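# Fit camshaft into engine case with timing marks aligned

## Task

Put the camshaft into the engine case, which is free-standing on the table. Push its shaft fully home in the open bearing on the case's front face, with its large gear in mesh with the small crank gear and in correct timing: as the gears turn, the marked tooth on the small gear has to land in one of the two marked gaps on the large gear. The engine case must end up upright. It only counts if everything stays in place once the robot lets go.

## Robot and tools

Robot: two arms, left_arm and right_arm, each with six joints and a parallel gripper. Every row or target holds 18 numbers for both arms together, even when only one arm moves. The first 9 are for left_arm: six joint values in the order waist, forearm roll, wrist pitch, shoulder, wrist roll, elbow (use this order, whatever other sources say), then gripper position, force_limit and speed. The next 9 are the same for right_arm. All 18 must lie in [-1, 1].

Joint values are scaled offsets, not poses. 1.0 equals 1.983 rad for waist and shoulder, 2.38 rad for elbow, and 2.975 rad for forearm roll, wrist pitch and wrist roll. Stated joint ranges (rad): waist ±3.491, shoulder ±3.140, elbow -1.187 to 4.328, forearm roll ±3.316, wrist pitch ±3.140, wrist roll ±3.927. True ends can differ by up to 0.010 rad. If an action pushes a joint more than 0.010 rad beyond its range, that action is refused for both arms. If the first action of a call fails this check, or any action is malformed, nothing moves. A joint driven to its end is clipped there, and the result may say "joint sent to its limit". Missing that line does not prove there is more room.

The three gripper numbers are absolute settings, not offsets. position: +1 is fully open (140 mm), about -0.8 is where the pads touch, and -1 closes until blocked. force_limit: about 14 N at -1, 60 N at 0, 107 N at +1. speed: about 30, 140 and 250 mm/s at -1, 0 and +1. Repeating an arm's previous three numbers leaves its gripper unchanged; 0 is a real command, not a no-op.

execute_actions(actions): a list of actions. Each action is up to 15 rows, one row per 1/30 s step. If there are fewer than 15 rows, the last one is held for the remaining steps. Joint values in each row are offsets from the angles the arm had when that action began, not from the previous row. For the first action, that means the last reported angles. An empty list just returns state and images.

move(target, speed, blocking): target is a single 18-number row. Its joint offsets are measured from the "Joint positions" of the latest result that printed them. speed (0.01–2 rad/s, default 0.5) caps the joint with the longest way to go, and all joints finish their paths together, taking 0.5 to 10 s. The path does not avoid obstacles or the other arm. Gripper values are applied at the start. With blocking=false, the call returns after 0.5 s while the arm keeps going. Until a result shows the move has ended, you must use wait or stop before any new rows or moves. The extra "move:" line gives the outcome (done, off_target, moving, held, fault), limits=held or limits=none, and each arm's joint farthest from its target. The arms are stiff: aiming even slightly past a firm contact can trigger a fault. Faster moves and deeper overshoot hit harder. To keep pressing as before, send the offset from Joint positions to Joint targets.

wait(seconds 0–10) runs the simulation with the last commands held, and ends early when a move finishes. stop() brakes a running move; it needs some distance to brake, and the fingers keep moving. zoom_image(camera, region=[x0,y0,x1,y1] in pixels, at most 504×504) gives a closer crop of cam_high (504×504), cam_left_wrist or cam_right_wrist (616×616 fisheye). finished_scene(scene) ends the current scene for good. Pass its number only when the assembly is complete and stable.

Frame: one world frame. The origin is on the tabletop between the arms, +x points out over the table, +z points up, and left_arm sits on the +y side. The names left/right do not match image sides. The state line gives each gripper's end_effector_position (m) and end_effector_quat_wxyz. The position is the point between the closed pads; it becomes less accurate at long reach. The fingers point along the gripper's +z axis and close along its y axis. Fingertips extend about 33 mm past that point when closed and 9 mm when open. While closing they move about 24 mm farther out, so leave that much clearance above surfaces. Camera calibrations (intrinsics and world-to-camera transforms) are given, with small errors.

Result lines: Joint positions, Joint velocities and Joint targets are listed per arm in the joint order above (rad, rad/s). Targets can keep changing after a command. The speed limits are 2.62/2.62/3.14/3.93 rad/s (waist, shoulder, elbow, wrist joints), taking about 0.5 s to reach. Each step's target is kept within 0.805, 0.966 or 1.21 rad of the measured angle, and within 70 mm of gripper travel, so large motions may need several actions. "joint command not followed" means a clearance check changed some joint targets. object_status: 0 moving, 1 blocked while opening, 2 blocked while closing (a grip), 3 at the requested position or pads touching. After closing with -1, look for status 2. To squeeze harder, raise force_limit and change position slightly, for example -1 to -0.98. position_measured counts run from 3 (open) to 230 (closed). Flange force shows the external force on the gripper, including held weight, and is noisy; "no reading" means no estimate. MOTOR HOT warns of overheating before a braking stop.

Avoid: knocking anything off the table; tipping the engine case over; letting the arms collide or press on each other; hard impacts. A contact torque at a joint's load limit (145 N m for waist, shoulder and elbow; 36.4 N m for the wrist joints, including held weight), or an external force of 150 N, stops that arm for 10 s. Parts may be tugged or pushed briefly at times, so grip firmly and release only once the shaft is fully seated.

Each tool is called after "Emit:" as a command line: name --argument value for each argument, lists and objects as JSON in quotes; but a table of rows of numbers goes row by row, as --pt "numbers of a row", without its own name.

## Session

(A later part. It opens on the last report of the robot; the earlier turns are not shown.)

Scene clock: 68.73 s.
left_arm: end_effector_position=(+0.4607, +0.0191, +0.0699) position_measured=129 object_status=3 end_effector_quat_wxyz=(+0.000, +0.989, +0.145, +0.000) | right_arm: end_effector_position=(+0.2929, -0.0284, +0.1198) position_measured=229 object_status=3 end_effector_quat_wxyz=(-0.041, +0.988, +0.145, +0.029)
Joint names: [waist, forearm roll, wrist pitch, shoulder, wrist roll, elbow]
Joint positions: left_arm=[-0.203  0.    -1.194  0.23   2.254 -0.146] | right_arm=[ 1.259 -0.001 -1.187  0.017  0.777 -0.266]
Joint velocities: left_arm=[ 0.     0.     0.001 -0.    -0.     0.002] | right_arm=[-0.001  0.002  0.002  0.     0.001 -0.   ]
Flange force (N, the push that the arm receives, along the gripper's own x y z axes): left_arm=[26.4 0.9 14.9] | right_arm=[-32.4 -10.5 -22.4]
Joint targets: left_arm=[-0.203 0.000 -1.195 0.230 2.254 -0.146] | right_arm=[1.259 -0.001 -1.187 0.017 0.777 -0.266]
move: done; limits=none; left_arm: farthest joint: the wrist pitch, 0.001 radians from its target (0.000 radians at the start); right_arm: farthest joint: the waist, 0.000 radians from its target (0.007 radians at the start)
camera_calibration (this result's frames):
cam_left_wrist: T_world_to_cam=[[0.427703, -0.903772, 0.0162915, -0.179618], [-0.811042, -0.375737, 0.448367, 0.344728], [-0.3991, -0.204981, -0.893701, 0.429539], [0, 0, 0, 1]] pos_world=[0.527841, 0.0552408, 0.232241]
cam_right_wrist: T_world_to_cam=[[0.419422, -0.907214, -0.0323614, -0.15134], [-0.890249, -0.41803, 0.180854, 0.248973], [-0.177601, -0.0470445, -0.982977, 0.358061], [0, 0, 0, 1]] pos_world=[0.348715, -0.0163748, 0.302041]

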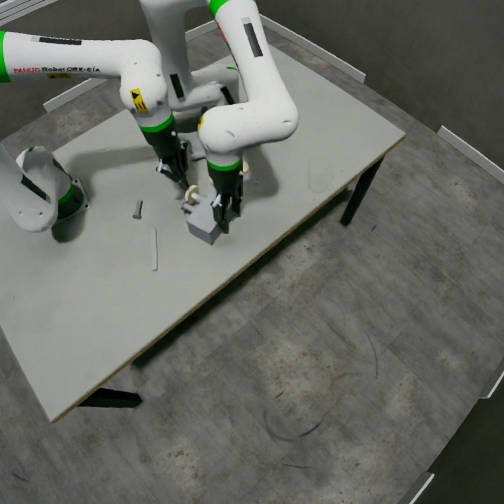

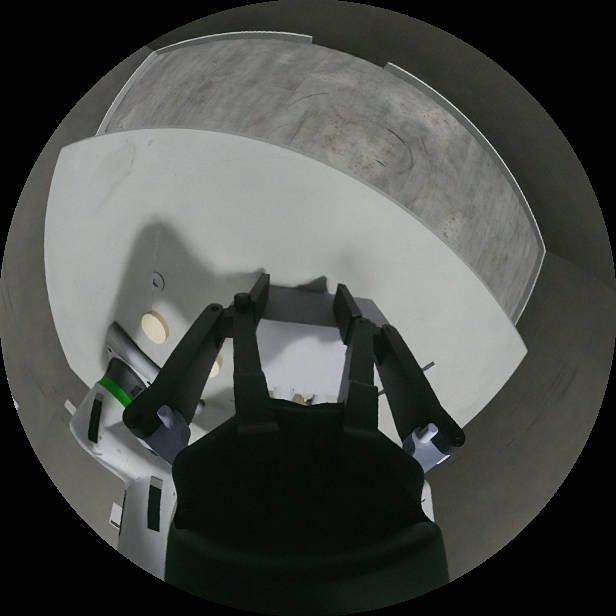

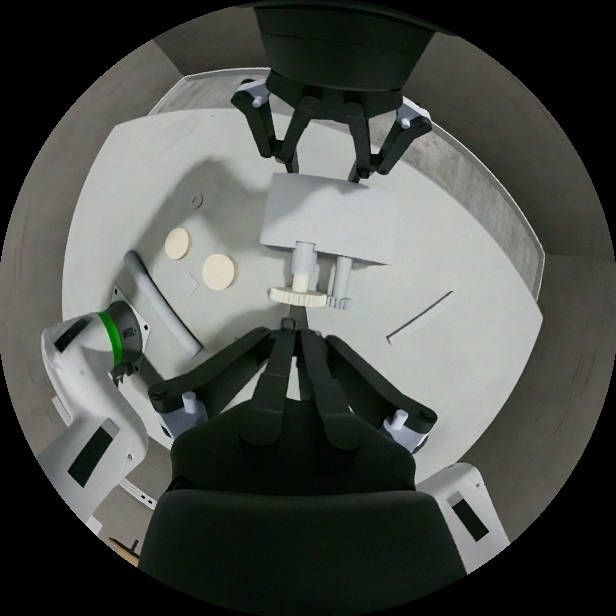

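Emit:
move --target '[0,0,-0.03,0,0,0.05,0,0,0,0.08,0,0,-0.1,-0.05,-0.08,-0.8,0,0]' --speed 0.25

Emit:
finished_scene --scene 2

Scene clock: 69.97 s.
left_arm: end_effector_position=(+0.4852, +0.0090, +0.1186) position_measured=129 object_status=3 end_effector_quat_wxyz=(+0.008, +0.989, +0.145, +0.013) | right_arm: end_effector_position=(+0.2099, -0.0541, +0.1167) position_measured=229 object_status=3 end_effector_quat_wxyz=(-0.048, +0.987, +0.150, +0.024)
Joint names: [waist, forearm roll, wrist pitch, shoulder, wrist roll, elbow]
Joint positions: left_arm=[-0.203  0.    -1.284  0.23   2.254 -0.027] | right_arm=[ 1.417 -0.001 -1.187 -0.181  0.629 -0.457]
Joint velocities: left_arm=[ 0.001 -0.     0.002  0.     0.    -0.001] | right_arm=[ 0.001 -0.002 -0.    -0.    -0.001 -0.   ]
Flange force (N, the push that the arm receives, along the gripper's own x y z axes): left_arm=[-0.2 -13.5 7.2] | right_arm=[2.4 -1.4 -1.8]
Joint targets: left_arm=[-0.203 0.000 -1.284 0.230 2.254 -0.027] | right_arm=[1.417 -0.001 -1.187 -0.181 0.629 -0.457]
move: done; limits=none; left_arm: farthest joint: the waist, 0.000 radians from its target (0.000 radians at the start); right_arm: farthest joint: the waist, 0.000 radians from its target (0.159 radians at the start)
camera_calibration (this result's frames):
cam_left_wrist: T_world_to_cam=[[0.426938, -0.903469, 0.0382951, -0.202289], [-0.82311, -0.37073, 0.430174, 0.346895], [-0.374452, -0.215179, -0.901933, 0.469911], [0, 0, 0, 1]] pos_world=[0.547857, 0.0469578, 0.28235]
cam_right_wrist: T_world_to_cam=[[0.428632, -0.90214, -0.049163, -0.139634], [-0.883675, -0.429947, 0.185107, 0.162411], [-0.18813, -0.0358985, -0.981488, 0.341741], [0, 0, 0, 1]] pos_world=[0.267661, -0.0438732, 0.298487]

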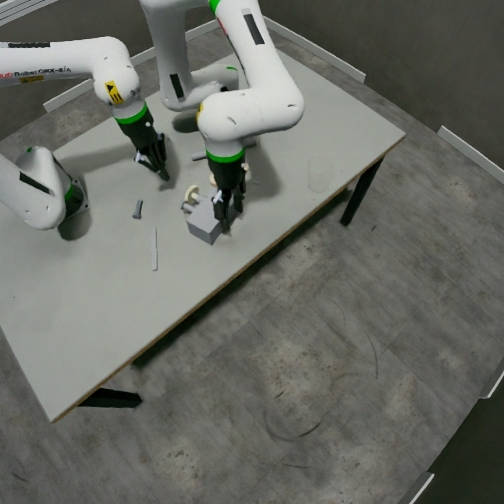

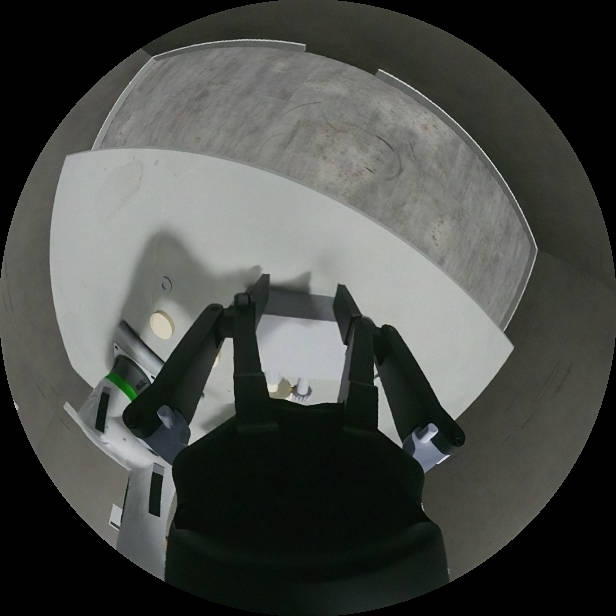

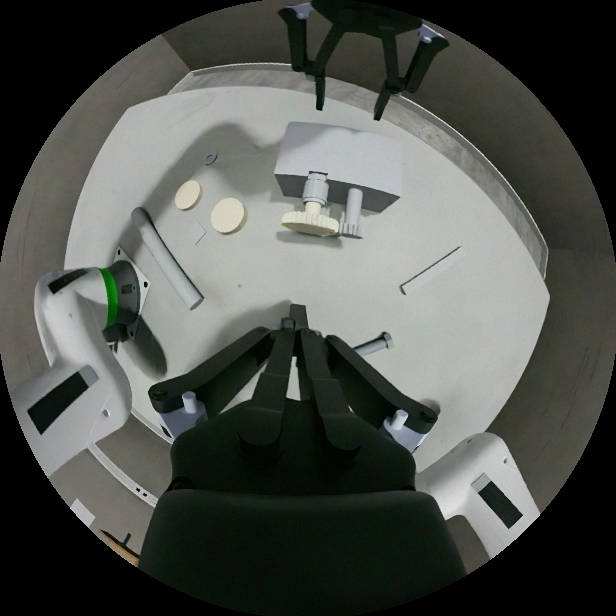

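The scene is finished: the task was done.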